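# Lift the sponge tote from floor onto the desk

## Task

Pick up the tote holding two yellow sponges from the floor and place it upright on the desk, with both sponges lying fully inside it and none draped over the rim. The robot must not tip over or finish leaning, and the result must stay in place without the robot supporting it.

## Robot and tools

Robot: a Hello Robot Stretch 3 with a single arm. It has a two-wheeled base (0.33 m long, 0.34 m wide), a lift that slides up a mast, and a telescoping arm that reaches out to the robot's right side. The gripper cannot be moved forward by the arm; drive the base for that. The base pivots about a point midway between its drive wheels, 0.05 m behind its front edge, and cannot move sideways. With the arm retracted and the wrist folded, a spin sweeps a 0.28 m radius; an unfolded, level wrist reaches beyond that.

Frames: the base frame sits on the floor between the drive wheels, x forward, y left, z up. hand_pose is reported in it, located where the closed fingertips meet; with all wrist joints at zero its x axis points up, y back toward the mast, z toward the rear. The odometry frame is the base frame as it was when the scene began. Heading is positive to the left, within -3.142 to 3.142.

execute_actions: argument actions is a list holding one action or none (empty just reports state and images). An action may contain base, joints, or both, plus optional contact_limits; the motions begin together. base takes exactly one key: translate_m, a relative drive in metres from the current spot (-1 to 1, positive forward), or rotate_rad, a relative turn in radians (-3.2 to 3.2, positive counter-clockwise seen from above). joints is a single dictionary of absolute targets keyed by name: lift_m 0 to 1.1 (arm height on mast), arm_m 0 to 0.52 (extension), wrist_yaw_rad -1.345 to 4.42 (0 along the arm, positive swings toward the front, 3.0 folded over the base), wrist_pitch_rad -1.57 to 0.451 (0 level, negative tips the fingers down), wrist_roll_rad -2.911 to 2.911, gripper_m -0.089 to 0.179 (larger is wider; real fingertip gap is 0.007 m less near closed, 0.025 m less fully open, zero below 0.007), head_pan_rad -3.953 to 1.73 (0 forward, positive left, -1.57 along the arm), head_tilt_rad -1.53 to 0.419 (negative down). contact_limits accepts only arm_m: an effort percentage (1 to 100) at which extension halts with contact_stop; it also caps holding force until the next action. cameras picks head_camera, nav_camera, wrist_camera or all; omitted or null gives all, [] gives none. Bad keys or out-of-range values cause refusal with no motion. Any action lasts at most 15 s. A joint or base omitted from an action may still be driving toward an earlier target. If a result reports a stop, the rest of that reply's motion calls are skipped.

wait: seconds, 0 to 10; the robot keeps its current commands and state plus images come back. zoom_image: camera and region [x0, y0, x1, y1] in pixels from the top-left, at most 504 by 504, on that camera's latest full image. finished_scene: scene number; irreversible, and reports success.

Result lines: base_status and joint_status tell how each commanded motion ended: done (for the base this only means the wheels turned the full amount), off_target (resting short, maybe still pushing), contact_stop, time_out or torque_fault (old target dropped). on_its_own covers uncommanded parts; 'held at' there is a held target, not the actual position. joint_positions gives current values. motor_effort is percent of maximum, sign toward larger joint values, bracketed peak from the last action; readings carry bias and noise. Positive wheel effort pushes forward. lidar_m lists 12 distances from the base origin, 30 degree sectors starting straight ahead and going counter-clockwise (4th left, 7th behind, 10th right), in a plane 0.17 m up, range 0.15 to 12 m; '-' means nothing seen; it misses low items, table tops, transparent things and sometimes thin legs, and the robot's own body can block sectors 5, 6, 9, 10 when the lift is low. wrist_depth_mm and head_depth_mm are 7 by 7 grids of median depth (45 to 1000 mm and 280 to 4000 mm; head grid is in the sideways image). base_odometry counts wheel rotation, so slip looks like travel; turned_by_wheels and turned_by_imu give turn since the previous result; base_tilt gives forward and right lean in degrees with a fixed bias up to about 4. contact_limits line shows the active, default and maximum limit.

Gripping: command gripper_m below the object's width to hold it, lower for more force; to let go, open at least 0.02 past the contact value. Neither the reading nor 'done' proves a grasp. A stall guard may weaken an over-hard squeeze; send a new value to re-grip.

Speed: the base moves fast only when stowed (lift_m under 0.30, arm_m under 0.03, wrist_yaw_rad above 2.54); otherwise it is limited to 0.10 m/s and 0.63 rad/s.

Cautions: fold or unfold the wrist only with lift_m between 0.32 and 0.95, pitch -0.4 and roll near 0; after folding, lift can go down to 0.25. With yaw below -0.4, keep pitch at -0.5 or lower. Arm and lift stop and go slack when blocked; a slack lift can sag under load or be pushed up by closing fingers on a surface. Base, wrist and head never stop on contact; prolonged strain makes a wrist servo shut off for 10 s. Pushing against something solid with the gripper above roughly 0.45 m, a second push after a contact stop, driving while attached to something fixed, or snagging furniture (especially reversing) can tip the robot; back out in small steps, free the gripper, and drop lift to about 0.2 if it stays tilted. Avoid drops, slams, and knocking things over; an outside nudge may occasionally shift loose items. The robot holds its last command while you think, and base moves count from the last reported position. Shorter robot motion time is better.

Each tool is called after "Request:" in YAML: its name, and indented under it one key for each argument.

## Session

Request:
execute_actions:
  actions: []

Scene clock: 0.00 s.
base_odometry: x=+0.000 y=+0.000 heading=+0.000 (m, m, rad; odometry frame)
turned_by_wheels: +0.000 (rad since the last result)
turned_by_imu: +0.000 (rad since the last result)
base_tilt: forward=+0.6 right=-0.5 (deg)
lidar_m: 2.23 2.27 2.02 1.84 2.19 1.78 1.46 1.96 1.68 1.61 1.65 1.55
head_depth_mm: 2013 2767 2785 2809 2794 2211 2222 / 2016 2767 2779 2801 2200 2198 2203 / 1839 2754 2748 2764 2189 2186 2188 / 1834 2764 2756 2763 2171 2166 2170 / 1818 2748 2763 2743 2164 2162 2166 / 1817 2736 2728 2750 2142 2152 2152 / 1806 2725 2719 2720 2135 2130 2147
base_status: not commanded
joint_positions: lift_m=+0.305 arm_m=-0.003 wrist_yaw_rad=+2.911 wrist_pitch_rad=-0.350 wrist_roll_rad=+0.015 gripper_m=+0.037 head_pan_rad=+0.010 head_tilt_rad=-0.019
joint_status: not commanded
motor_effort: left_wheel=+0 right_wheel=+0 lift_m=+25 arm_m=+0 wrist_yaw_rad=+1 wrist_pitch_rad=+8 wrist_roll_rad=+0 gripper_m=+0 head_pan_rad=+0 head_tilt_rad=+2 (%)
hand_pose: x=+0.0319 y=+0.0843 z=+0.3328 quat_wxyz=(+0.203, +0.711, +0.041, +0.672) (m; base frame)
wrist_depth_mm: - - - - - - - / - - - - - - - / - - - - - - - / 898 945 949 995 998 - - / 695 - 757 754 771 792 781 / 578 - - 606 631 629 635 / 492 - 499 512 499 524 529
pictures: head_camera (sideways: a quarter turn clockwise sets it upright), nav_camera (sideways: a quarter turn counterclockwise sets it upright), wrist_camera
Images, in order (width x height): head_camera 896x504, nav_camera 672x504, wrist_camera 644x364.

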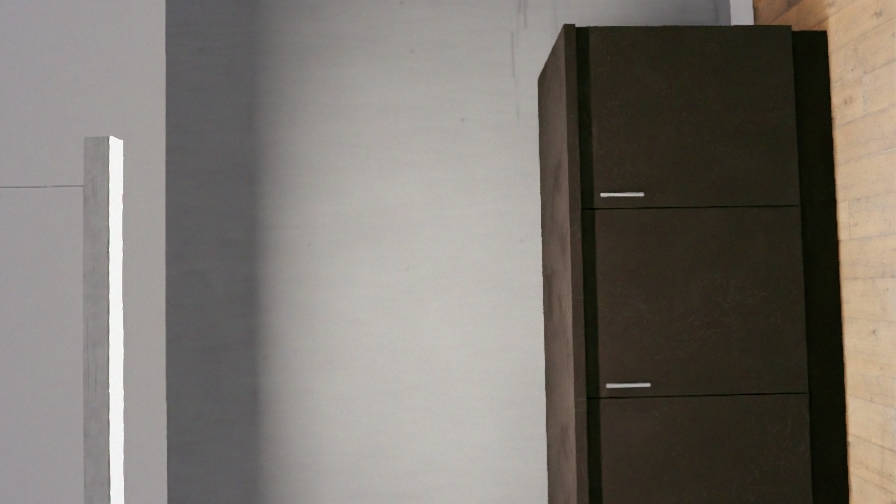

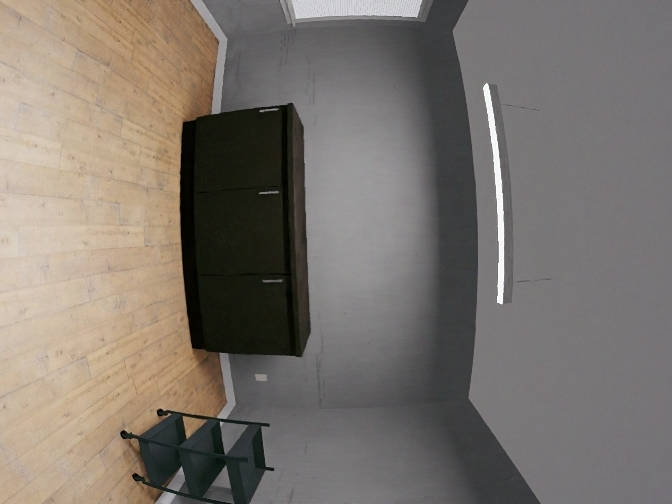

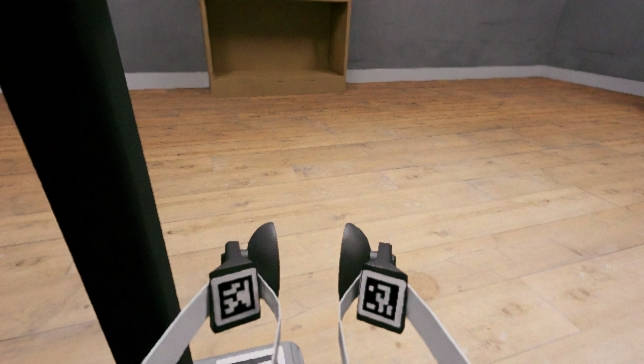

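Request:
execute_actions:
  actions:
    - {"joints":{"head_pan_rad":-1.7,"head_tilt_rad":-0.6}}
  cameras: ["nav_camera"]

Request:
execute_actions:
  actions:
    - {"joints":{"head_pan_rad":-3.2,"head_tilt_rad":-0.6}}
  cameras: ["nav_camera","head_camera"]

Scene clock: 2.97 s.
base_odometry: x=+0.000 y=+0.000 heading=+0.000 (m, m, rad; odometry frame)
turned_by_wheels: +0.000 (rad since the last result)
turned_by_imu: +0.000 (rad since the last result)
base_tilt: forward=+0.5 right=-0.5 (deg)
lidar_m: 2.23 2.27 2.02 1.84 2.19 1.78 1.47 1.95 1.67 1.62 1.65 1.55
head_depth_mm: 1440 1587 1781 2001 1786 1470 1247 / 1421 1559 1738 1971 1793 1485 1249 / 1406 1554 1723 1932 1807 1488 1252 / 1388 1526 1691 1891 1812 1480 1260 / 1366 1502 1647 1843 1827 1496 1264 / 1339 1475 1626 1814 1823 1494 1267 / 1315 1447 1588 1766 1824 1504 1268
base_status: not commanded
joint_positions: lift_m=+0.305 arm_m=-0.003 wrist_yaw_rad=+2.911 wrist_pitch_rad=-0.350 wrist_roll_rad=+0.015 gripper_m=+0.037 head_pan_rad=-1.693 head_tilt_rad=-0.592
joint_status: all done
motor_effort: left_wheel=+0(0) right_wheel=+0(0) lift_m=+26(25) arm_m=+0(0) wrist_yaw_rad=+0(1) wrist_pitch_rad=+9(9) wrist_roll_rad=+0(0) gripper_m=+0(1) head_pan_rad=-5(54) head_tilt_rad=-4(39) (%)
hand_pose: x=+0.0319 y=+0.0843 z=+0.3328 quat_wxyz=(+0.203, +0.711, +0.041, +0.672) (m; base frame)
wrist_depth_mm: - - - - - - - / - - - - - - - / - - - - - - - / 915 971 958 992 - - - / 708 - 767 753 771 791 791 / 584 - - 609 628 629 636 / 492 - 504 508 498 520 524
pictures: nav_camera (sideways: a quarter turn counterclockwise sets it upright)
Images, in order (width x height): nav_camera 672x504.

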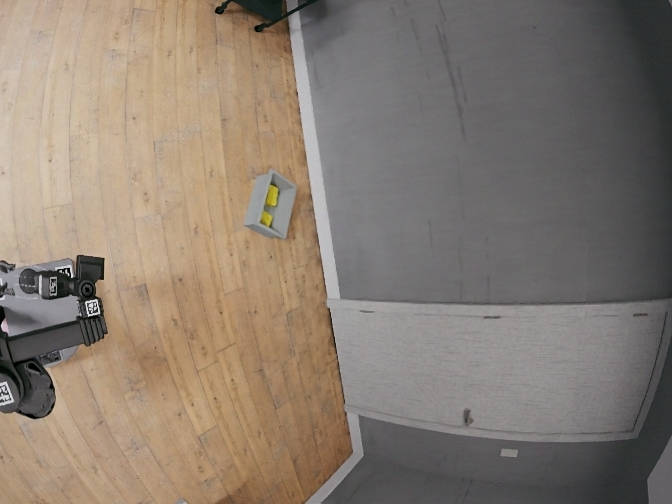

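Scene clock: 4.30 s.
base_odometry: x=+0.000 y=+0.000 heading=+0.000 (m, m, rad; odometry frame)
turned_by_wheels: +0.000 (rad since the last result)
turned_by_imu: +0.000 (rad since the last result)
base_tilt: forward=+0.5 right=-0.6 (deg)
lidar_m: 2.23 2.27 2.02 1.85 2.19 1.78 1.47 1.96 1.68 1.61 1.65 1.55
head_depth_mm: 1693 1833 1404 2215 1784 1469 1247 / 1671 1816 1412 2199 1793 1479 1254 / 1655 1823 1420 2200 1804 1483 1256 / 1634 1814 1436 2163 1814 1495 1257 / 1620 1795 1449 2148 1826 1495 1265 / 1611 1755 1463 2098 1779 1503 1266 / 1594 1747 1662 2107 1842 1506 1274
base_status: not commanded
joint_positions: lift_m=+0.305 arm_m=-0.003 wrist_yaw_rad=+2.911 wrist_pitch_rad=-0.350 wrist_roll_rad=+0.015 gripper_m=+0.037 head_pan_rad=-3.193 head_tilt_rad=-0.593
joint_status: all done
motor_effort: left_wheel=+0(0) right_wheel=-1(0) lift_m=+26(26) arm_m=+0(0) wrist_yaw_rad=+0(1) wrist_pitch_rad=+9(9) wrist_roll_rad=+0(1) gripper_m=+0(1) head_pan_rad=-5(56) head_tilt_rad=-4(5) (%)
hand_pose: x=+0.0319 y=+0.0843 z=+0.3328 quat_wxyz=(+0.203, +0.711, +0.041, +0.672) (m; base frame)
wrist_depth_mm: - - - - - - - / - - - - - - - / - - - - - - - / 919 939 955 963 1000 - - / 718 - 765 737 770 793 783 / 582 - - 605 630 629 632 / 495 - 505 512 498 525 529
pictures: head_camera (sideways: a quarter turn clockwise sets it upright), nav_camera (sideways: a quarter turn counterclockwise sets it upright)
Images, in order (width x height): head_camera 896x504, nav_camera 672x504.

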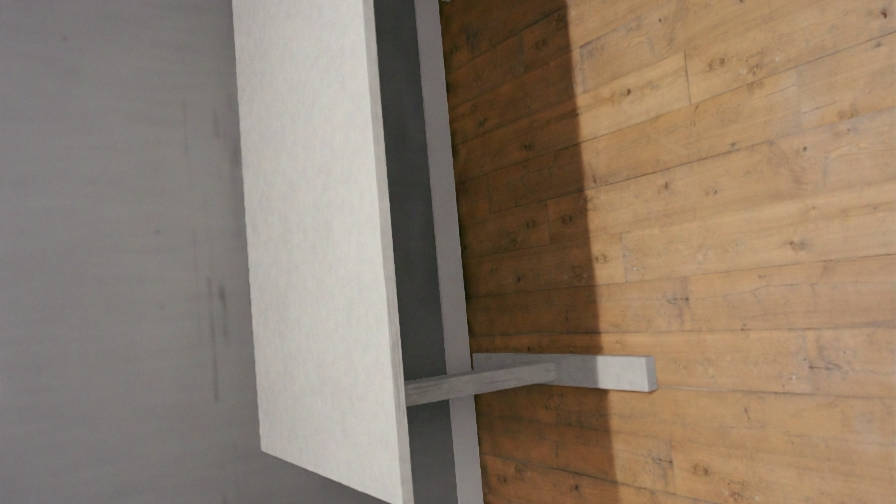

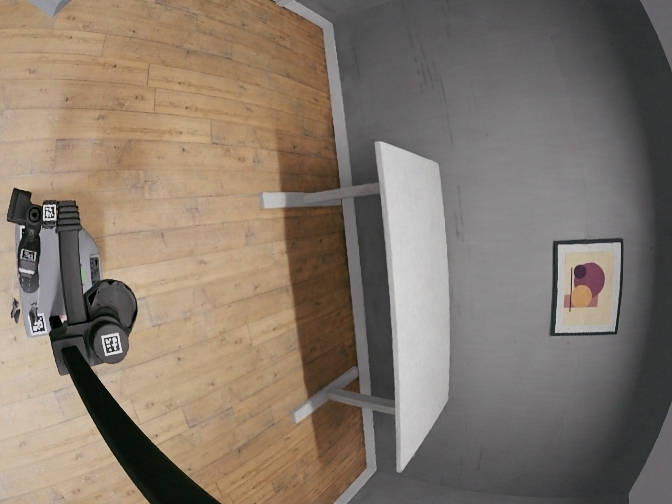

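Request:
execute_actions:
  actions:
    - {"joints":{"head_pan_rad":-1.5,"head_tilt_rad":-0.8}}
  cameras: ["nav_camera","head_camera"]

Scene clock: 6.33 s.
base_odometry: x=+0.000 y=+0.000 heading=+0.000 (m, m, rad; odometry frame)
turned_by_wheels: +0.000 (rad since the last result)
turned_by_imu: +0.000 (rad since the last result)
base_tilt: forward=+0.5 right=-0.6 (deg)
lidar_m: 2.22 2.27 2.02 1.84 2.20 1.78 1.46 1.96 1.68 1.61 1.65 1.55
head_depth_mm: 1414 1604 1834 1785 1499 1303 1144 / 1416 1605 1862 1799 1509 1307 1152 / 1411 1602 1861 1790 1520 1309 1152 / 1414 1603 1852 1706 1522 1319 1158 / 1414 1601 1848 1727 1532 1328 1157 / 1415 1595 1860 1834 1536 1322 1165 / 1409 1599 1855 1840 1543 1327 1172
base_status: not commanded
joint_positions: lift_m=+0.305 arm_m=-0.003 wrist_yaw_rad=+2.911 wrist_pitch_rad=-0.350 wrist_roll_rad=+0.015 gripper_m=+0.037 head_pan_rad=-1.507 head_tilt_rad=-0.790
joint_status: all done
motor_effort: left_wheel=+0(0) right_wheel=+0(0) lift_m=+26(27) arm_m=+0(0) wrist_yaw_rad=+0(0) wrist_pitch_rad=+9(8) wrist_roll_rad=+0(0) gripper_m=+0(1) head_pan_rad=+5(54) head_tilt_rad=-5(23) (%)
hand_pose: x=+0.0319 y=+0.0843 z=+0.3328 quat_wxyz=(+0.203, +0.711, +0.041, +0.672) (m; base frame)
wrist_depth_mm: - - - - - - - / - - - - - - - / - - - - - - - / 883 957 971 991 - - - / 719 - 769 759 754 773 798 / 585 - - 606 630 627 629 / 493 - 502 504 502 519 529
pictures: head_camera (sideways: a quarter turn clockwise sets it upright), nav_camera (sideways: a quarter turn counterclockwise sets it upright)
Images, in order (width x height): head_camera 896x504, nav_camera 672x504.

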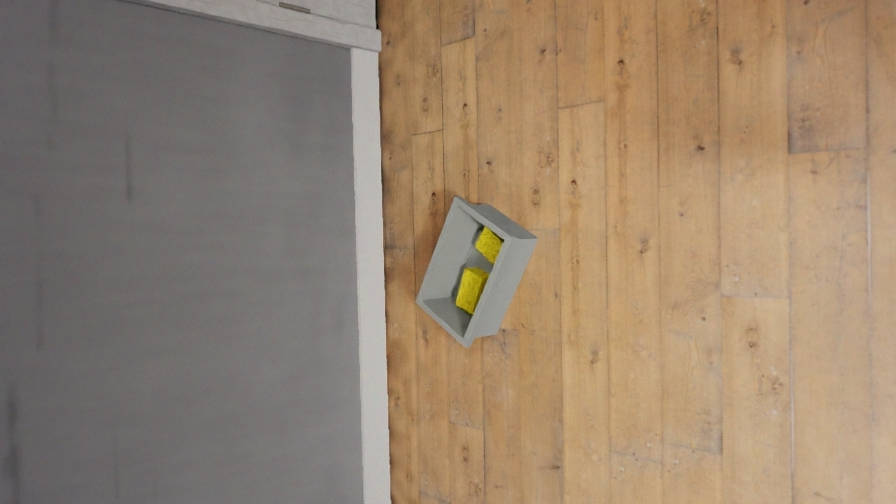

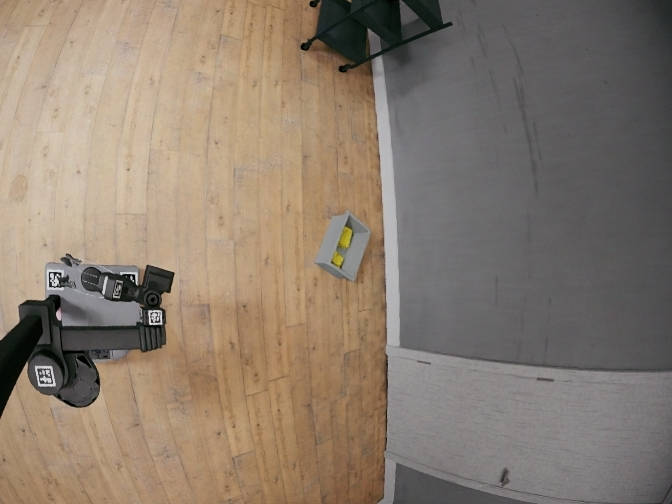

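Request:
zoom_image:
  camera: "head_camera"
  region: [390, 180, 570, 360]

Region (390, 180, 570, 360) of head_camera's 896x504 image, scaled by 2.800, with more detail than that image has.

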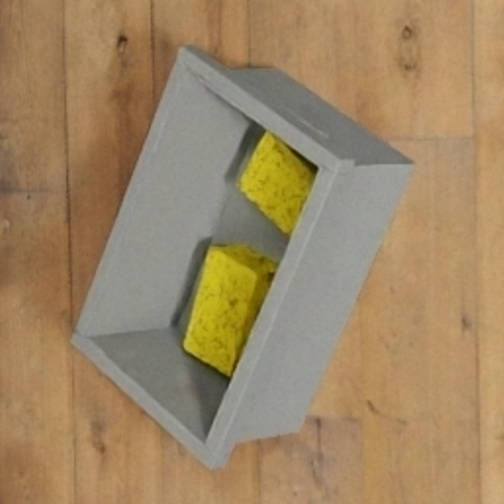

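Request:
execute_actions:
  actions:
    - {"joints":{"lift_m":0.28}}
  cameras: []

Request:
execute_actions:
  actions:
    - {"base":{"rotate_rad":-1.02}}
  cameras: []

Request:
execute_actions:
  actions:
    - {"base":{"translate_m":0.72}}
  cameras: []

Request:
execute_actions:
  actions:
    - {"base":{"rotate_rad":0.57},"joints":{"head_pan_rad":-1.57,"head_tilt_rad":-1.1}}
  cameras: ["nav_camera","head_camera"]

Scene clock: 17.57 s.
base_odometry: x=+0.000 y=+0.000 heading=+0.000 (m, m, rad; odometry frame)
turned_by_wheels: +0.000 (rad since the last result)
turned_by_imu: +0.001 (rad since the last result)
base_tilt: forward=+0.7 right=-0.4 (deg)
lidar_m: 2.22 2.27 2.02 1.84 2.19 1.77 1.47 1.96 1.68 1.61 1.65 1.55
head_depth_mm: 1410 1603 1843 1770 1502 1302 1141 / 1409 1596 1850 1791 1507 1305 1148 / 1416 1610 1849 1801 1513 1313 1153 / 1418 1604 1850 1715 1528 1320 1159 / 1412 1604 1845 1728 1529 1321 1162 / 1405 1595 1849 1821 1534 1325 1163 / 1409 1600 1844 1831 1543 1330 1172
base_status: not commanded
joint_positions: lift_m=+0.281 arm_m=-0.003 wrist_yaw_rad=+2.911 wrist_pitch_rad=-0.351 wrist_roll_rad=+0.015 gripper_m=+0.037 head_pan_rad=-1.507 head_tilt_rad=-0.790
joint_status: all done
motor_effort: left_wheel=+0(0) right_wheel=-1(0) lift_m=+10(24) arm_m=+0(0) wrist_yaw_rad=+0(1) wrist_pitch_rad=+8(9) wrist_roll_rad=+0(0) gripper_m=+0(0) head_pan_rad=+5(5) head_tilt_rad=-6(6) (%)
hand_pose: x=+0.0319 y=+0.0842 z=+0.3088 quat_wxyz=(+0.203, +0.711, +0.041, +0.672) (m; base frame)
wrist_depth_mm: - - - - - - - / - - - - - - - / - - - - - - - / 875 901 924 934 950 994 - / 675 - 727 709 722 737 752 / 552 - - 579 595 581 596 / 465 - - 482 467 493 492
pictures: none
No camera images: the call's "cameras" was empty. Leave "cameras" out to get every camera's image.

Scene clock: 19.63 s.
base_odometry: x=+0.000 y=+0.000 heading=-1.020 (m, m, rad; odometry frame)
turned_by_wheels: -1.020 (rad since the last result)
turned_by_imu: -1.019 (rad since the last result)
base_tilt: forward=+0.7 right=-0.4 (deg)
lidar_m: 1.66 1.55 2.23 2.28 2.02 1.84 2.20 1.78 1.47 1.98 1.67 1.62
head_depth_mm: 1702 1812 2063 1732 1503 1304 1146 / 1789 1994 2135 1789 1511 1307 1147 / 1886 2133 2210 1793 1511 1310 1151 / 1990 2272 2203 1806 1527 1314 1160 / 2118 2418 2227 1812 1534 1320 1164 / 2044 2246 2239 1821 1530 1322 1164 / 1821 1967 2106 1832 1534 1327 1165
base_status: done
joint_positions: lift_m=+0.281 arm_m=-0.003 wrist_yaw_rad=+2.911 wrist_pitch_rad=-0.351 wrist_roll_rad=+0.015 gripper_m=+0.037 head_pan_rad=-1.507 head_tilt_rad=-0.791
joint_status: not commanded
motor_effort: left_wheel=+2(9) right_wheel=-2(5) lift_m=+10(10) arm_m=+0(0) wrist_yaw_rad=+0(1) wrist_pitch_rad=+9(9) wrist_roll_rad=+0(1) gripper_m=+0(0) head_pan_rad=+4(4) head_tilt_rad=-5(6) (%)
hand_pose: x=+0.0319 y=+0.0842 z=+0.3088 quat_wxyz=(+0.203, +0.711, +0.041, +0.672) (m; base frame)
wrist_depth_mm: - - - - - - - / - - - - - - - / - - - - - - - / 846 912 912 936 949 971 996 / 669 - 723 726 716 724 732 / 554 - - 570 598 594 596 / 465 - - 483 467 495 500
pictures: none
No camera images: the call's "cameras" was empty. Leave "cameras" out to get every camera's image.

Scene clock: 23.73 s.
base_odometry: x=+0.377 y=-0.613 heading=-1.020 (m, m, rad; odometry frame)
turned_by_wheels: +0.000 (rad since the last result)
turned_by_imu: +0.005 (rad since the last result)
base_tilt: forward=+0.6 right=-0.5 (deg)
lidar_m: 1.01 0.93 1.90 1.95 2.91 2.49 2.86 2.36 1.84 1.41 1.03 0.98
head_depth_mm: 2003 2238 2183 1783 1504 1300 1140 / 2094 2366 2187 1782 1511 1306 1150 / 1894 2173 2209 1801 1523 1315 1155 / 1567 1768 2009 1802 1523 1315 1155 / 1367 1512 1695 1768 1526 1318 1158 / 1204 1314 1473 1642 1538 1272 1141 / 1089 1185 1308 1437 1504 1328 1128
base_status: done
joint_positions: lift_m=+0.281 arm_m=-0.003 wrist_yaw_rad=+2.911 wrist_pitch_rad=-0.351 wrist_roll_rad=+0.015 gripper_m=+0.037 head_pan_rad=-1.507 head_tilt_rad=-0.791
joint_status: not commanded
motor_effort: left_wheel=+2(10) right_wheel=-2(4) lift_m=+10(11) arm_m=+0(0) wrist_yaw_rad=+0(1) wrist_pitch_rad=+9(8) wrist_roll_rad=+0(0) gripper_m=+0(0) head_pan_rad=+4(4) head_tilt_rad=-6(5) (%)
hand_pose: x=+0.0319 y=+0.0842 z=+0.3088 quat_wxyz=(+0.203, +0.711, +0.041, +0.672) (m; base frame)
wrist_depth_mm: - - - - - - 734 / - - - - - - - / - - - - - - 837 / 863 912 916 939 941 955 982 / 675 - 709 718 725 738 767 / 551 - - 572 593 591 592 / 459 - - 482 476 496 501
pictures: none
No camera images: the call's "cameras" was empty. Leave "cameras" out to get every camera's image.

Scene clock: 25.27 s.
base_odometry: x=+0.377 y=-0.613 heading=-0.450 (m, m, rad; odometry frame)
turned_by_wheels: +0.570 (rad since the last result)
turned_by_imu: +0.570 (rad since the last result)
base_tilt: forward=+0.6 right=-0.6 (deg)
lidar_m: 0.93 1.90 1.97 2.86 2.54 2.90 1.85 1.84 1.33 1.02 0.98 1.02
head_depth_mm: 1322 1653 1571 1414 1285 1183 1100 / 1256 1526 1567 1419 1298 1218 - / 1177 1432 1587 1400 1287 1222 - / 1107 1328 1541 1367 1286 1208 1106 / 1043 1234 1504 1408 1292 1197 1105 / 988 1161 1408 1442 1315 1203 1108 / 934 1092 1303 1445 1313 1206 1112
base_status: done
joint_positions: lift_m=+0.281 arm_m=-0.003 wrist_yaw_rad=+2.911 wrist_pitch_rad=-0.351 wrist_roll_rad=+0.015 gripper_m=+0.037 head_pan_rad=-1.563 head_tilt_rad=-1.087
joint_status: all done
motor_effort: left_wheel=-3(9) right_wheel=+2(6) lift_m=+10(10) arm_m=+0(0) wrist_yaw_rad=+0(1) wrist_pitch_rad=+8(8) wrist_roll_rad=-1(1) gripper_m=+0(0) head_pan_rad=-5(17) head_tilt_rad=-7(31) (%)
hand_pose: x=+0.0319 y=+0.0842 z=+0.3088 quat_wxyz=(+0.203, +0.711, +0.041, +0.672) (m; base frame)
wrist_depth_mm: - - - - - - - / - - - - - - - / - - - - - - - / 850 917 936 954 958 980 - / 675 - 731 710 720 738 747 / 543 - - 568 595 582 605 / 465 - - 481 467 493 495
pictures: head_camera (sideways: a quarter turn clockwise sets it upright), nav_camera (sideways: a quarter turn counterclockwise sets it upright)
Images, in order (width x height): head_camera 896x504, nav_camera 672x504.

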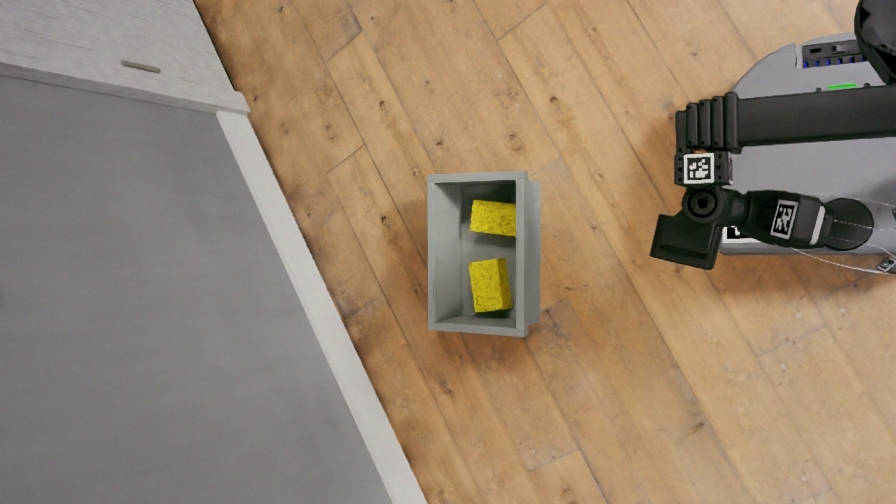

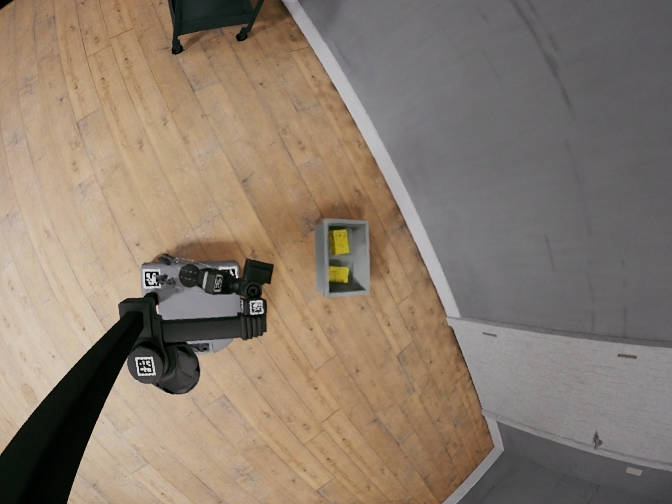

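Request:
execute_actions:
  actions:
    - {"base":{"translate_m":0.07},"joints":{"lift_m":0.36,"wrist_yaw_rad":0.0,"arm_m":0.22,"wrist_pitch_rad":-0.4}}
  cameras: []

Request:
execute_actions:
  actions:
    - {"joints":{"wrist_pitch_rad":-1.5,"wrist_roll_rad":1.57,"gripper_m":0.09,"arm_m":0.27}}
  cameras: ["wrist_camera","head_camera"]

Scene clock: 30.03 s.
base_odometry: x=+0.440 y=-0.644 heading=-0.450 (m, m, rad; odometry frame)
turned_by_wheels: +0.000 (rad since the last result)
turned_by_imu: +0.001 (rad since the last result)
base_tilt: forward=+0.8 right=-0.6 (deg)
lidar_m: 0.86 1.84 1.91 2.91 2.54 2.94 1.91 1.91 1.32 0.98 0.95 0.99
head_depth_mm: 1280 1606 1566 1420 1289 1187 1101 / 1212 1493 1576 1441 1294 - - / 1133 1377 1556 1458 1283 1213 - / 1068 1280 1518 1375 1285 1207 1104 / 1003 1193 1465 1440 1307 1199 1108 / 949 1117 1356 1440 1308 1203 1112 / 903 1052 1260 1426 1320 1208 1113
base_status: done
joint_positions: lift_m=+0.359 arm_m=+0.220 wrist_yaw_rad=+0.003 wrist_pitch_rad=-0.414 wrist_roll_rad=+0.015 gripper_m=+0.037 head_pan_rad=-1.564 head_tilt_rad=-1.087
joint_status: all done
motor_effort: left_wheel=-3(9) right_wheel=+1(6) lift_m=+39(44) arm_m=+3(4) wrist_yaw_rad=-2(3) wrist_pitch_rad=+8(7) wrist_roll_rad=-1(0) gripper_m=+0(0) head_pan_rad=-4(4) head_tilt_rad=-7(7) (%)
hand_pose: x=-0.0209 y=-0.5895 z=+0.3727 quat_wxyz=(+0.687, +0.146, -0.697, -0.146) (m; base frame)
wrist_depth_mm: 405 447 507 601 694 835 - / 426 478 541 645 782 933 - / 456 515 592 719 865 - - / 489 545 642 768 916 - - / 524 589 669 774 784 796 828 / 549 591 - 632 658 658 665 / 515 526 387 540 524 550 562
pictures: none
No camera images: the call's "cameras" was empty. Leave "cameras" out to get every camera's image.

Scene clock: 31.50 s.
base_odometry: x=+0.440 y=-0.644 heading=-0.450 (m, m, rad; odometry frame)
turned_by_wheels: +0.000 (rad since the last result)
turned_by_imu: +0.000 (rad since the last result)
base_tilt: forward=+0.6 right=-0.4 (deg)
lidar_m: 0.86 1.84 1.91 2.91 2.53 2.94 1.92 1.92 1.31 0.98 0.95 0.99
head_depth_mm: 1275 1601 1566 1415 1293 1185 1104 / 1209 1497 1565 1442 1306 - - / 1134 1381 1556 1473 1286 1213 - / 1067 1278 1528 1381 1288 1208 1101 / 1004 1196 1466 1437 1308 1204 1107 / 951 1118 1353 1451 1312 1204 1110 / 900 1052 1256 1433 1315 1202 1114
base_status: not commanded
joint_positions: lift_m=+0.359 arm_m=+0.270 wrist_yaw_rad=+0.003 wrist_pitch_rad=-1.493 wrist_roll_rad=+1.565 gripper_m=+0.090 head_pan_rad=-1.564 head_tilt_rad=-1.087
joint_status: all done
motor_effort: left_wheel=-2(3) right_wheel=+1(1) lift_m=+41(41) arm_m=+3(4) wrist_yaw_rad=-3(2) wrist_pitch_rad=-3(7) wrist_roll_rad=+2(2) gripper_m=+1(86) head_pan_rad=-4(4) head_tilt_rad=-7(8) (%)
hand_pose: x=-0.0216 y=-0.4104 z=+0.2406 quat_wxyz=(+0.003, +0.003, -0.734, -0.679) (m; base frame)
wrist_depth_mm: 303 290 385 388 383 379 378 / 324 388 392 392 387 385 - / 328 361 358 405 403 395 - / 334 408 410 408 403 402 - / 338 372 415 415 414 407 - / 338 387 427 425 421 419 418 / 321 313 432 436 432 424 424
pictures: head_camera (sideways: a quarter turn clockwise sets it upright), wrist_camera
Images, in order (width x height): head_camera 896x504, wrist_camera 644x364.

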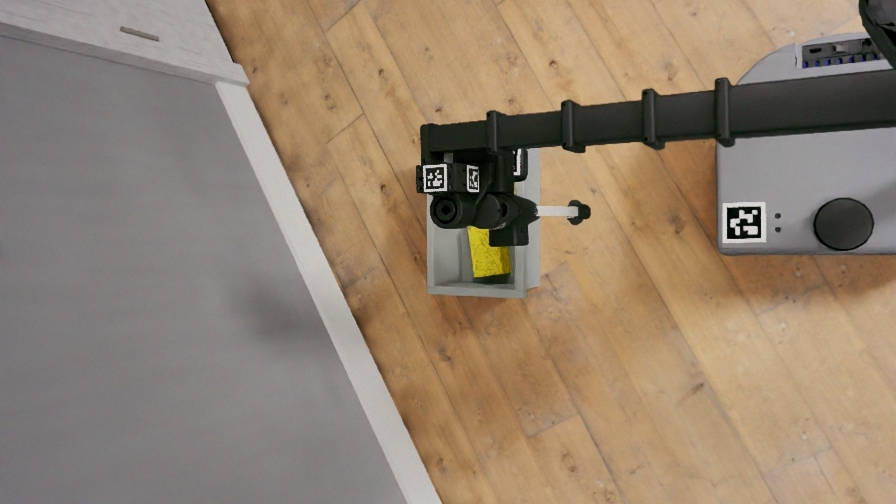

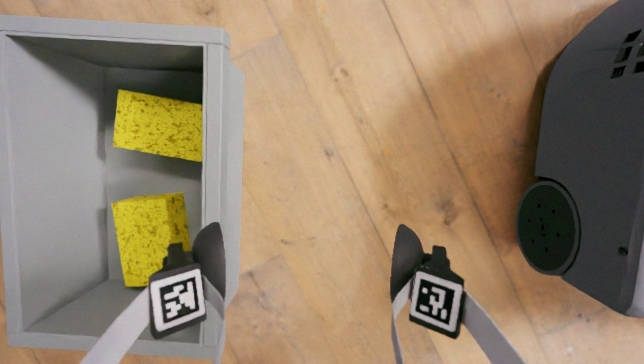

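Request:
execute_actions:
  actions:
    - {"joints":{"arm_m":0.375,"lift_m":0.29}}
  cameras: ["wrist_camera","head_camera"]

Scene clock: 35.87 s.
base_odometry: x=+0.440 y=-0.644 heading=-0.450 (m, m, rad; odometry frame)
turned_by_wheels: +0.000 (rad since the last result)
turned_by_imu: +0.001 (rad since the last result)
base_tilt: forward=+0.7 right=-0.5 (deg)
lidar_m: 0.87 1.84 1.91 2.91 2.54 2.93 1.92 1.91 1.32 0.98 0.95 0.99
head_depth_mm: 1275 1595 1570 1413 1296 1185 1104 / 1208 1496 1570 1417 1292 1204 - / 1135 1382 1565 - 1281 1208 - / 1066 1281 1520 1360 1286 1213 1107 / 1005 1195 1471 1434 1306 1200 1106 / 950 1114 1363 1441 1314 1202 1107 / 902 1050 1259 1427 1313 1210 1112
base_status: not commanded
joint_positions: lift_m=+0.291 arm_m=+0.375 wrist_yaw_rad=+0.002 wrist_pitch_rad=-1.494 wrist_roll_rad=+1.566 gripper_m=+0.090 head_pan_rad=-1.564 head_tilt_rad=-1.087
joint_status: all done
motor_effort: left_wheel=-3(3) right_wheel=+2(2) lift_m=+10(38) arm_m=+3(3) wrist_yaw_rad=-2(1) wrist_pitch_rad=-3(4) wrist_roll_rad=+1(1) gripper_m=+1(1) head_pan_rad=-4(4) head_tilt_rad=-8(7) (%)
hand_pose: x=-0.0216 y=-0.5150 z=+0.1721 quat_wxyz=(+0.003, +0.002, -0.733, -0.680) (m; base frame)
wrist_depth_mm: 216 237 224 204 316 312 311 / 224 291 321 322 321 321 319 / 226 295 285 300 330 325 323 / 229 299 336 331 332 331 327 / 239 298 319 342 341 341 336 / 301 283 314 348 352 341 345 / 364 282 311 352 356 350 349
pictures: head_camera (sideways: a quarter turn clockwise sets it upright), wrist_camera
Images, in order (width x height): head_camera 896x504, wrist_camera 644x364.

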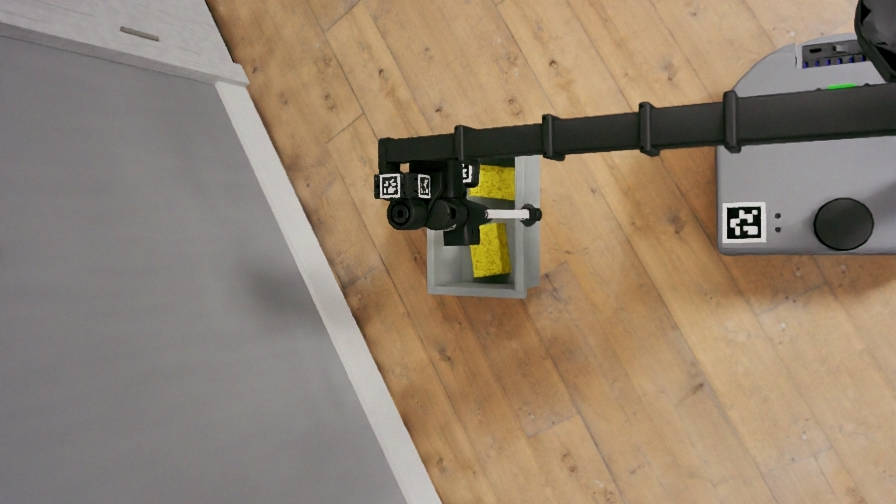

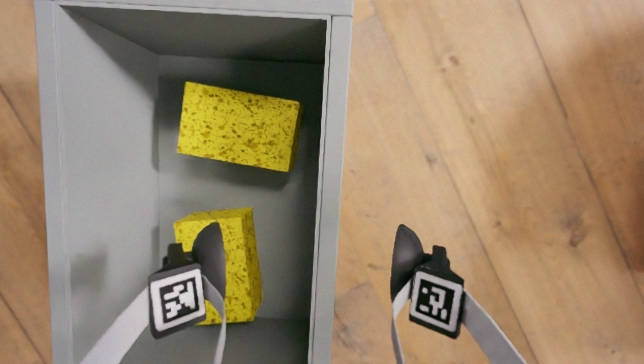

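Request:
execute_actions:
  actions:
    - {"joints":{"arm_m":0.369,"lift_m":0.2,"wrist_yaw_rad":-0.04}}
  cameras: ["wrist_camera","head_camera"]

Scene clock: 40.33 s.
base_odometry: x=+0.440 y=-0.644 heading=-0.450 (m, m, rad; odometry frame)
turned_by_wheels: +0.000 (rad since the last result)
turned_by_imu: +0.001 (rad since the last result)
base_tilt: forward=+0.6 right=-0.5 (deg)
lidar_m: 0.86 1.84 1.90 2.91 2.54 2.92 1.92 1.91 1.31 0.98 0.95 0.99
head_depth_mm: 1274 1596 1572 1416 1294 1182 1105 / 1212 1496 1579 1419 1292 1201 - / 1132 1384 1559 1470 1285 1211 - / 1063 1281 1526 1405 1287 1211 1104 / 1004 1195 1463 1439 1308 1204 1105 / 951 1121 1353 1440 1320 1206 1110 / 901 1053 1258 1428 1320 1208 1115
base_status: not commanded
joint_positions: lift_m=+0.201 arm_m=+0.369 wrist_yaw_rad=-0.037 wrist_pitch_rad=-1.494 wrist_roll_rad=+1.566 gripper_m=+0.090 head_pan_rad=-1.564 head_tilt_rad=-1.087
joint_status: all done
motor_effort: left_wheel=-3(3) right_wheel=+2(2) lift_m=+10(13) arm_m=-3(2) wrist_yaw_rad=-2(3) wrist_pitch_rad=-3(3) wrist_roll_rad=+1(1) gripper_m=+1(1) head_pan_rad=-4(4) head_tilt_rad=-7(7) (%)
hand_pose: x=-0.0214 y=-0.5094 z=+0.0821 quat_wxyz=(-0.011, -0.012, -0.733, -0.680) (m; base frame)
wrist_depth_mm: 206 222 216 116 230 227 227 / 219 193 231 119 232 232 230 / 220 195 194 236 238 237 234 / 220 244 243 242 243 240 239 / 223 248 247 245 248 247 244 / 224 208 253 252 253 251 250 / 224 213 254 258 259 254 254
pictures: head_camera (sideways: a quarter turn clockwise sets it upright), wrist_camera
Images, in order (width x height): head_camera 896x504, wrist_camera 644x364.

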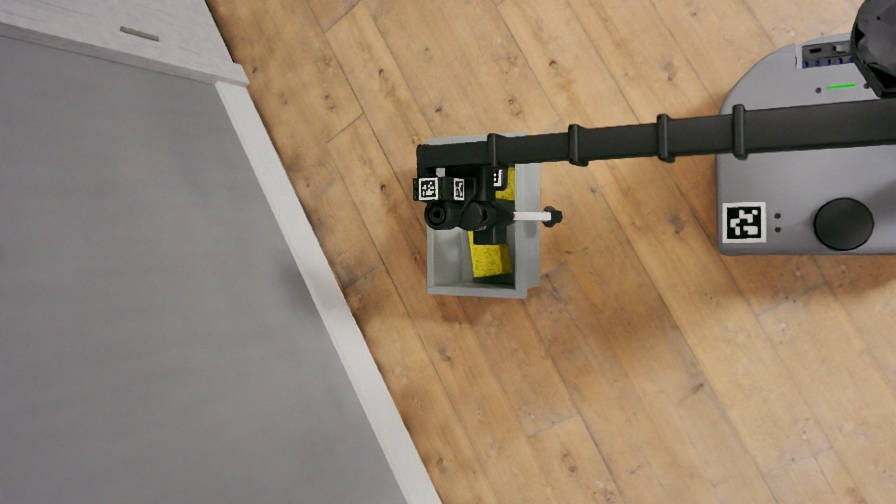

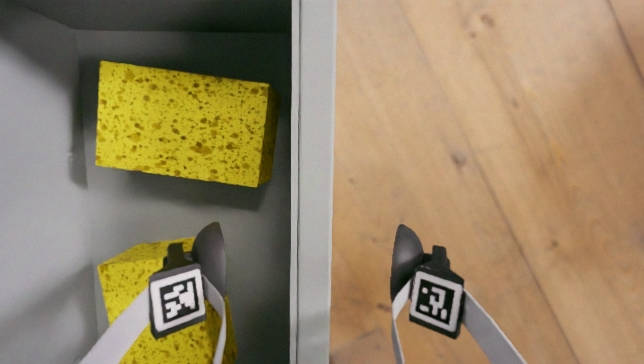

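Request:
execute_actions:
  actions:
    - {"joints":{"arm_m":0.374,"gripper_m":-0.06}}
  cameras: ["wrist_camera"]

Request:
execute_actions:
  actions:
    - {"joints":{"lift_m":0.25}}
  cameras: ["wrist_camera","head_camera"]

Scene clock: 43.67 s.
base_odometry: x=+0.440 y=-0.644 heading=-0.450 (m, m, rad; odometry frame)
turned_by_wheels: +0.000 (rad since the last result)
turned_by_imu: +0.000 (rad since the last result)
base_tilt: forward=+0.6 right=-0.4 (deg)
lidar_m: 0.87 1.84 1.91 2.90 2.54 2.93 1.92 1.91 1.31 0.98 0.95 0.99
head_depth_mm: 1274 1599 1569 1416 1289 1185 1105 / 1214 1499 1574 1422 1293 1203 - / 1135 1377 1553 1491 1281 1212 - / 1067 1278 1523 1399 1287 1207 1103 / 1006 1194 1465 1440 1310 1201 1104 / 952 1119 1356 1443 1309 1202 1112 / 901 1050 1261 1430 1315 1207 1113
base_status: not commanded
joint_positions: lift_m=+0.201 arm_m=+0.374 wrist_yaw_rad=-0.037 wrist_pitch_rad=-1.495 wrist_roll_rad=+1.566 gripper_m=-0.058 head_pan_rad=-1.564 head_tilt_rad=-1.087
joint_status: all done
motor_effort: left_wheel=-2(3) right_wheel=+1(2) lift_m=+11(12) arm_m=+3(3) wrist_yaw_rad=-2(2) wrist_pitch_rad=-3(3) wrist_roll_rad=+1(1) gripper_m=-34(100) head_pan_rad=-4(4) head_tilt_rad=-7(7) (%)
hand_pose: x=-0.0214 y=-0.5139 z=+0.0820 quat_wxyz=(-0.011, -0.012, -0.733, -0.680) (m; base frame)
wrist_depth_mm: 206 221 218 114 228 227 225 / 216 191 190 116 234 232 230 / 217 194 192 118 238 235 234 / 218 244 222 120 241 241 239 / 221 248 246 122 247 244 244 / 220 208 211 124 252 250 249 / 221 211 256 255 259 257 253
pictures: wrist_camera
Images, in order (width x height): wrist_camera 644x364.

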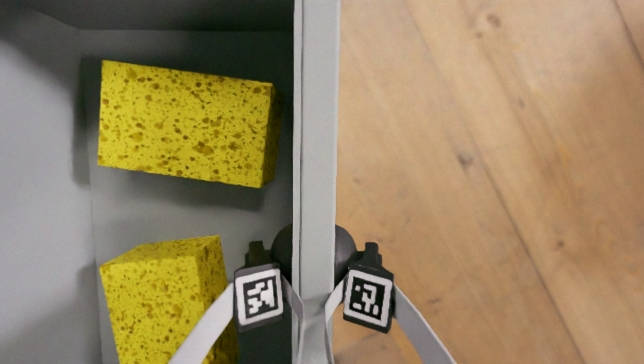

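Scene clock: 44.97 s.
base_odometry: x=+0.440 y=-0.644 heading=-0.450 (m, m, rad; odometry frame)
turned_by_wheels: +0.000 (rad since the last result)
turned_by_imu: +0.000 (rad since the last result)
base_tilt: forward=+0.6 right=-0.6 (deg)
lidar_m: 0.86 1.84 1.91 2.92 2.54 2.93 1.92 1.92 0.52 0.50 0.95 0.99
head_depth_mm: 1270 1601 1568 1420 1289 1187 1107 / 1210 1502 1567 1420 1293 1199 - / 1134 1380 1562 - 1268 1205 - / 1066 1280 1527 1374 1269 1212 1106 / 1004 1198 1463 1436 1303 1200 1106 / 952 1117 1354 1445 1311 1206 1111 / 903 1050 1253 1429 1309 1211 1110
base_status: not commanded
joint_positions: lift_m=+0.249 arm_m=+0.374 wrist_yaw_rad=-0.037 wrist_pitch_rad=-1.506 wrist_roll_rad=+1.566 gripper_m=-0.051 head_pan_rad=-1.564 head_tilt_rad=-1.087
joint_status: all done
on_its_own: gripper_m is held at -0.053, not at your -0.060, by its stall guard, which is still easing
motor_effort: left_wheel=-3(3) right_wheel=+1(2) lift_m=+43(46) arm_m=+2(2) wrist_yaw_rad=-2(2) wrist_pitch_rad=+3(5) wrist_roll_rad=+1(1) gripper_m=-31(34) head_pan_rad=-4(4) head_tilt_rad=-7(7) (%)
hand_pose: x=-0.0213 y=-0.5109 z=+0.1306 quat_wxyz=(-0.011, -0.012, -0.729, -0.684) (m; base frame)
wrist_depth_mm: 193 222 219 117 275 275 273 / 201 244 220 121 281 280 279 / 203 247 213 125 288 285 284 / 205 260 268 130 294 291 290 / 207 262 264 127 300 298 297 / 209 255 234 127 301 302 302 / 210 269 237 145 311 312 309
pictures: head_camera (sideways: a quarter turn clockwise sets it upright), wrist_camera
Images, in order (width x height): head_camera 896x504, wrist_camera 644x364.

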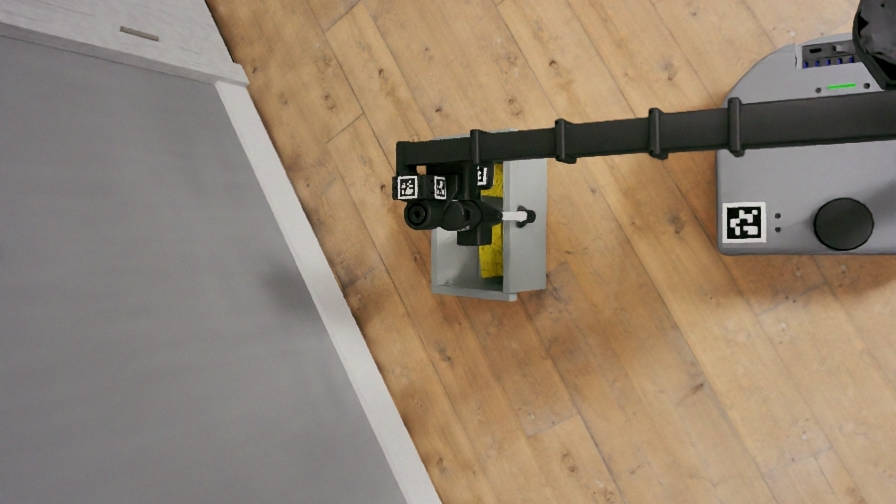

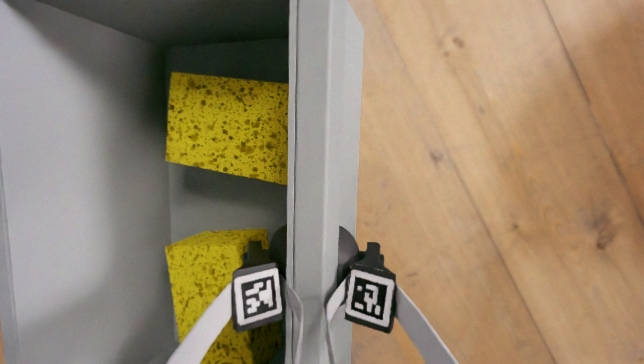

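Request:
execute_actions:
  actions:
    - {"joints":{"lift_m":0.29}}
  cameras: ["wrist_camera","head_camera"]

Scene clock: 47.17 s.
base_odometry: x=+0.440 y=-0.644 heading=-0.450 (m, m, rad; odometry frame)
turned_by_wheels: +0.000 (rad since the last result)
turned_by_imu: +0.000 (rad since the last result)
base_tilt: forward=+0.6 right=-0.5 (deg)
lidar_m: 0.86 1.84 1.91 2.90 2.53 2.93 1.91 1.91 0.52 0.50 0.95 0.99
head_depth_mm: 1274 1610 1566 1418 1289 1182 1104 / 1210 1493 1578 1417 1294 1196 - / 1137 1387 1559 - 1265 1207 - / 1067 1286 1519 1319 1268 1210 1101 / 1004 1196 1467 1439 1312 1201 1102 / 951 1120 1354 1448 1314 1203 1111 / 900 1050 1260 1429 1316 1210 1109
base_status: not commanded
joint_positions: lift_m=+0.289 arm_m=+0.374 wrist_yaw_rad=-0.037 wrist_pitch_rad=-1.507 wrist_roll_rad=+1.566 gripper_m=-0.041 head_pan_rad=-1.564 head_tilt_rad=-1.087
joint_status: all done
on_its_own: gripper_m is held at -0.043, not at your -0.060, by its stall guard, which is still easing
motor_effort: left_wheel=-3(3) right_wheel=+1(1) lift_m=+43(47) arm_m=+3(2) wrist_yaw_rad=-2(3) wrist_pitch_rad=+4(4) wrist_roll_rad=+1(1) gripper_m=-27(29) head_pan_rad=-4(4) head_tilt_rad=-7(7) (%)
hand_pose: x=-0.0212 y=-0.5108 z=+0.1706 quat_wxyz=(-0.011, -0.012, -0.729, -0.684) (m; base frame)
wrist_depth_mm: 196 224 220 123 313 314 313 / 203 251 253 128 321 317 320 / 204 253 221 131 328 328 325 / 206 258 275 127 337 334 330 / 207 261 268 127 341 340 338 / 213 264 245 129 349 346 345 / 217 268 243 135 356 356 351
pictures: head_camera (sideways: a quarter turn clockwise sets it upright), wrist_camera
Images, in order (width x height): head_camera 896x504, wrist_camera 644x364.

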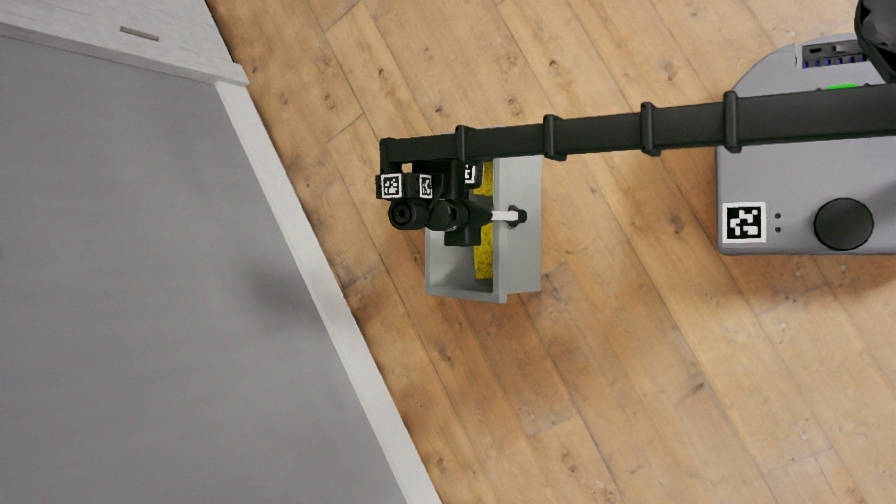

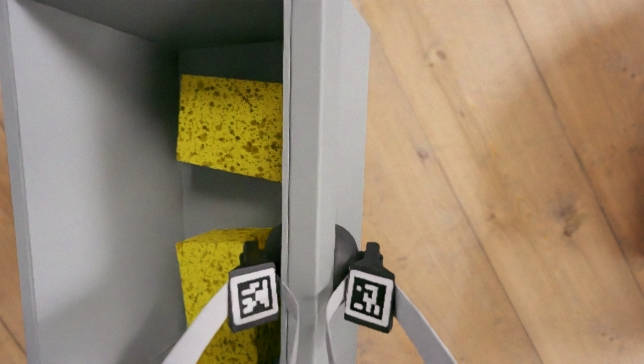

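Request:
execute_actions:
  actions:
    - {"joints":{"wrist_pitch_rad":-1.2}}
  cameras: ["wrist_camera","head_camera"]

Scene clock: 48.73 s.
base_odometry: x=+0.440 y=-0.644 heading=-0.450 (m, m, rad; odometry frame)
turned_by_wheels: +0.000 (rad since the last result)
turned_by_imu: +0.000 (rad since the last result)
base_tilt: forward=+0.7 right=-0.4 (deg)
lidar_m: 0.87 1.84 1.91 2.91 2.53 2.93 1.91 1.91 0.59 0.57 0.95 0.99
head_depth_mm: 1274 1611 1569 1421 1287 1183 1104 / 1213 1491 1572 1416 1292 1200 - / 1136 1378 1559 1286 1295 1207 - / 1065 1279 1525 1306 1301 1209 1104 / 1004 1192 1468 1417 1312 1198 1107 / 951 1120 1353 1449 1313 1201 1113 / 900 1049 1260 1425 1319 1209 1113
base_status: not commanded
joint_positions: lift_m=+0.289 arm_m=+0.374 wrist_yaw_rad=-0.037 wrist_pitch_rad=-1.230 wrist_roll_rad=+1.566 gripper_m=-0.035 head_pan_rad=-1.564 head_tilt_rad=-1.087
joint_status: all done
on_its_own: gripper_m is held at -0.036, not at your -0.060, by its stall guard, which is still easing
motor_effort: left_wheel=-2(2) right_wheel=+1(1) lift_m=+43(44) arm_m=+2(3) wrist_yaw_rad=-2(2) wrist_pitch_rad=+16(15) wrist_roll_rad=+0(1) gripper_m=-25(26) head_pan_rad=-4(4) head_tilt_rad=-7(8) (%)
hand_pose: x=-0.0239 y=-0.5814 z=+0.1782 quat_wxyz=(-0.009, -0.014, -0.816, -0.577) (m; base frame)
wrist_depth_mm: 202 222 218 121 303 283 266 / 206 249 267 123 307 287 270 / 212 254 230 126 315 293 273 / 217 255 290 129 322 298 277 / 220 258 280 131 324 300 282 / 324 261 259 132 326 307 286 / 312 265 257 139 341 311 292
pictures: head_camera (sideways: a quarter turn clockwise sets it upright), wrist_camera
Images, in order (width x height): head_camera 896x504, wrist_camera 644x364.

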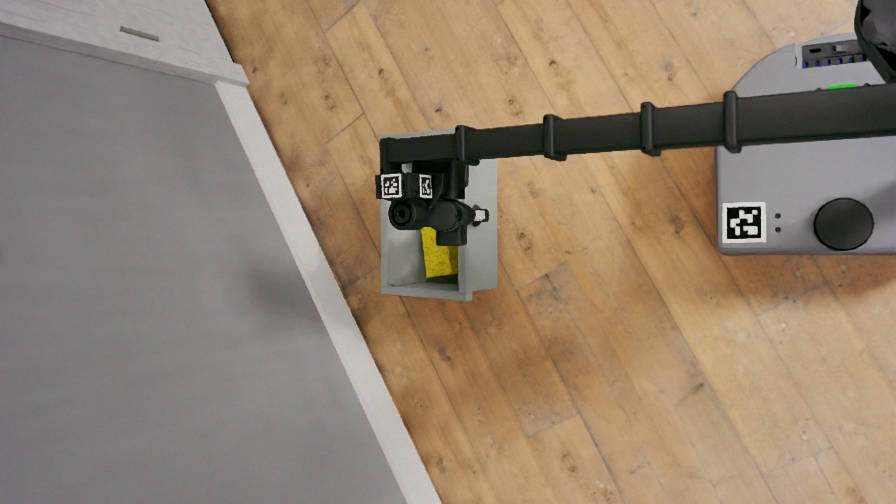

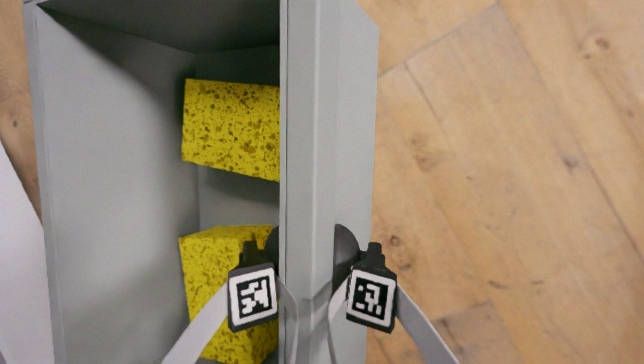

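Request:
wait:
  seconds: 3

Scene clock: 52.13 s.
base_odometry: x=+0.440 y=-0.644 heading=-0.450 (m, m, rad; odometry frame)
turned_by_wheels: +0.000 (rad since the last result)
turned_by_imu: +0.000 (rad since the last result)
base_tilt: forward=+0.7 right=-0.5 (deg)
lidar_m: 0.86 1.84 1.91 2.92 2.54 2.92 1.91 1.90 0.59 0.57 0.95 0.99
head_depth_mm: 1280 1602 1574 1411 1290 1185 1105 / 1209 1490 1582 1427 1288 1199 - / 1137 1377 1565 1291 1299 1208 - / 1067 1280 1519 1315 1305 1210 1102 / 1004 1191 1464 1423 1313 1203 1107 / 952 1118 1358 1447 1315 1201 1109 / 901 1053 1257 1424 1314 1207 1111
base_status: not commanded
joint_positions: lift_m=+0.289 arm_m=+0.374 wrist_yaw_rad=-0.038 wrist_pitch_rad=-1.230 wrist_roll_rad=+1.567 gripper_m=-0.026 head_pan_rad=-1.564 head_tilt_rad=-1.087
joint_status: all done
on_its_own: gripper_m is held at -0.027, not at your -0.060, by its stall guard, which is not easing now
motor_effort: left_wheel=-2(2) right_wheel=+2(1) lift_m=+43(44) arm_m=+2(3) wrist_yaw_rad=-2(2) wrist_pitch_rad=+16(15) wrist_roll_rad=+1(1) gripper_m=-22(26) head_pan_rad=-4(4) head_tilt_rad=-8(8) (%)
hand_pose: x=-0.0239 y=-0.5815 z=+0.1782 quat_wxyz=(-0.009, -0.014, -0.816, -0.577) (m; base frame)
wrist_depth_mm: 209 223 219 123 303 286 264 / 214 248 277 125 307 289 269 / 337 250 236 127 311 291 273 / 342 254 298 130 321 296 277 / 330 258 285 133 324 300 282 / 431 262 266 132 331 307 287 / 406 264 260 141 342 310 289
wait: 3.00 s; at rest from the start
pictures: head_camera (sideways: a quarter turn clockwise sets it upright), nav_camera (sideways: a quarter turn counterclockwise sets it upright), wrist_camera
Images, in order (width x height): head_camera 896x504, nav_camera 672x504, wrist_camera 644x364.

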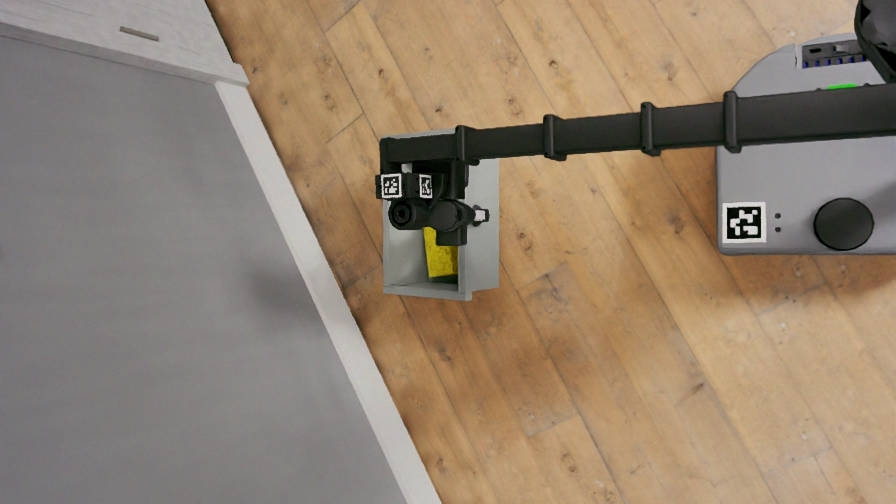

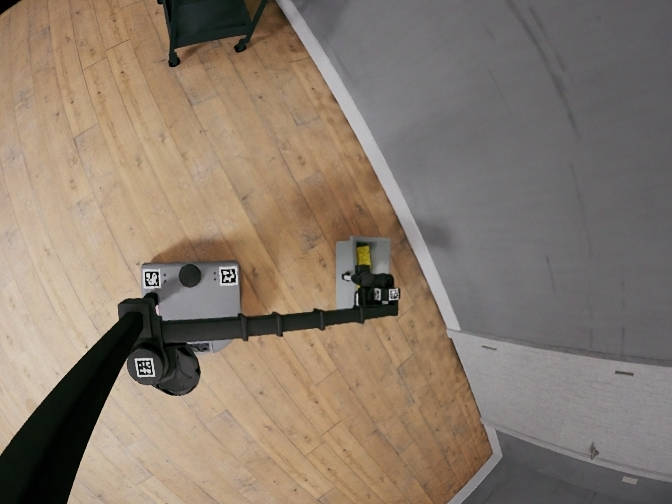

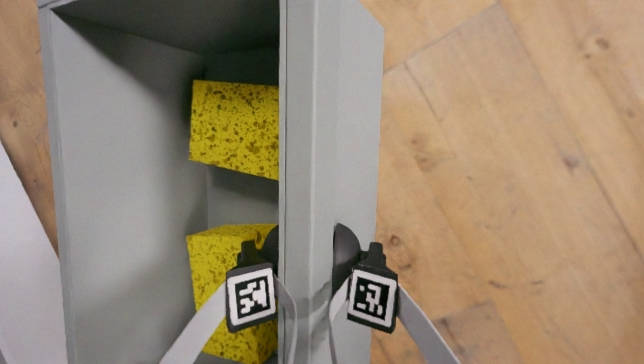

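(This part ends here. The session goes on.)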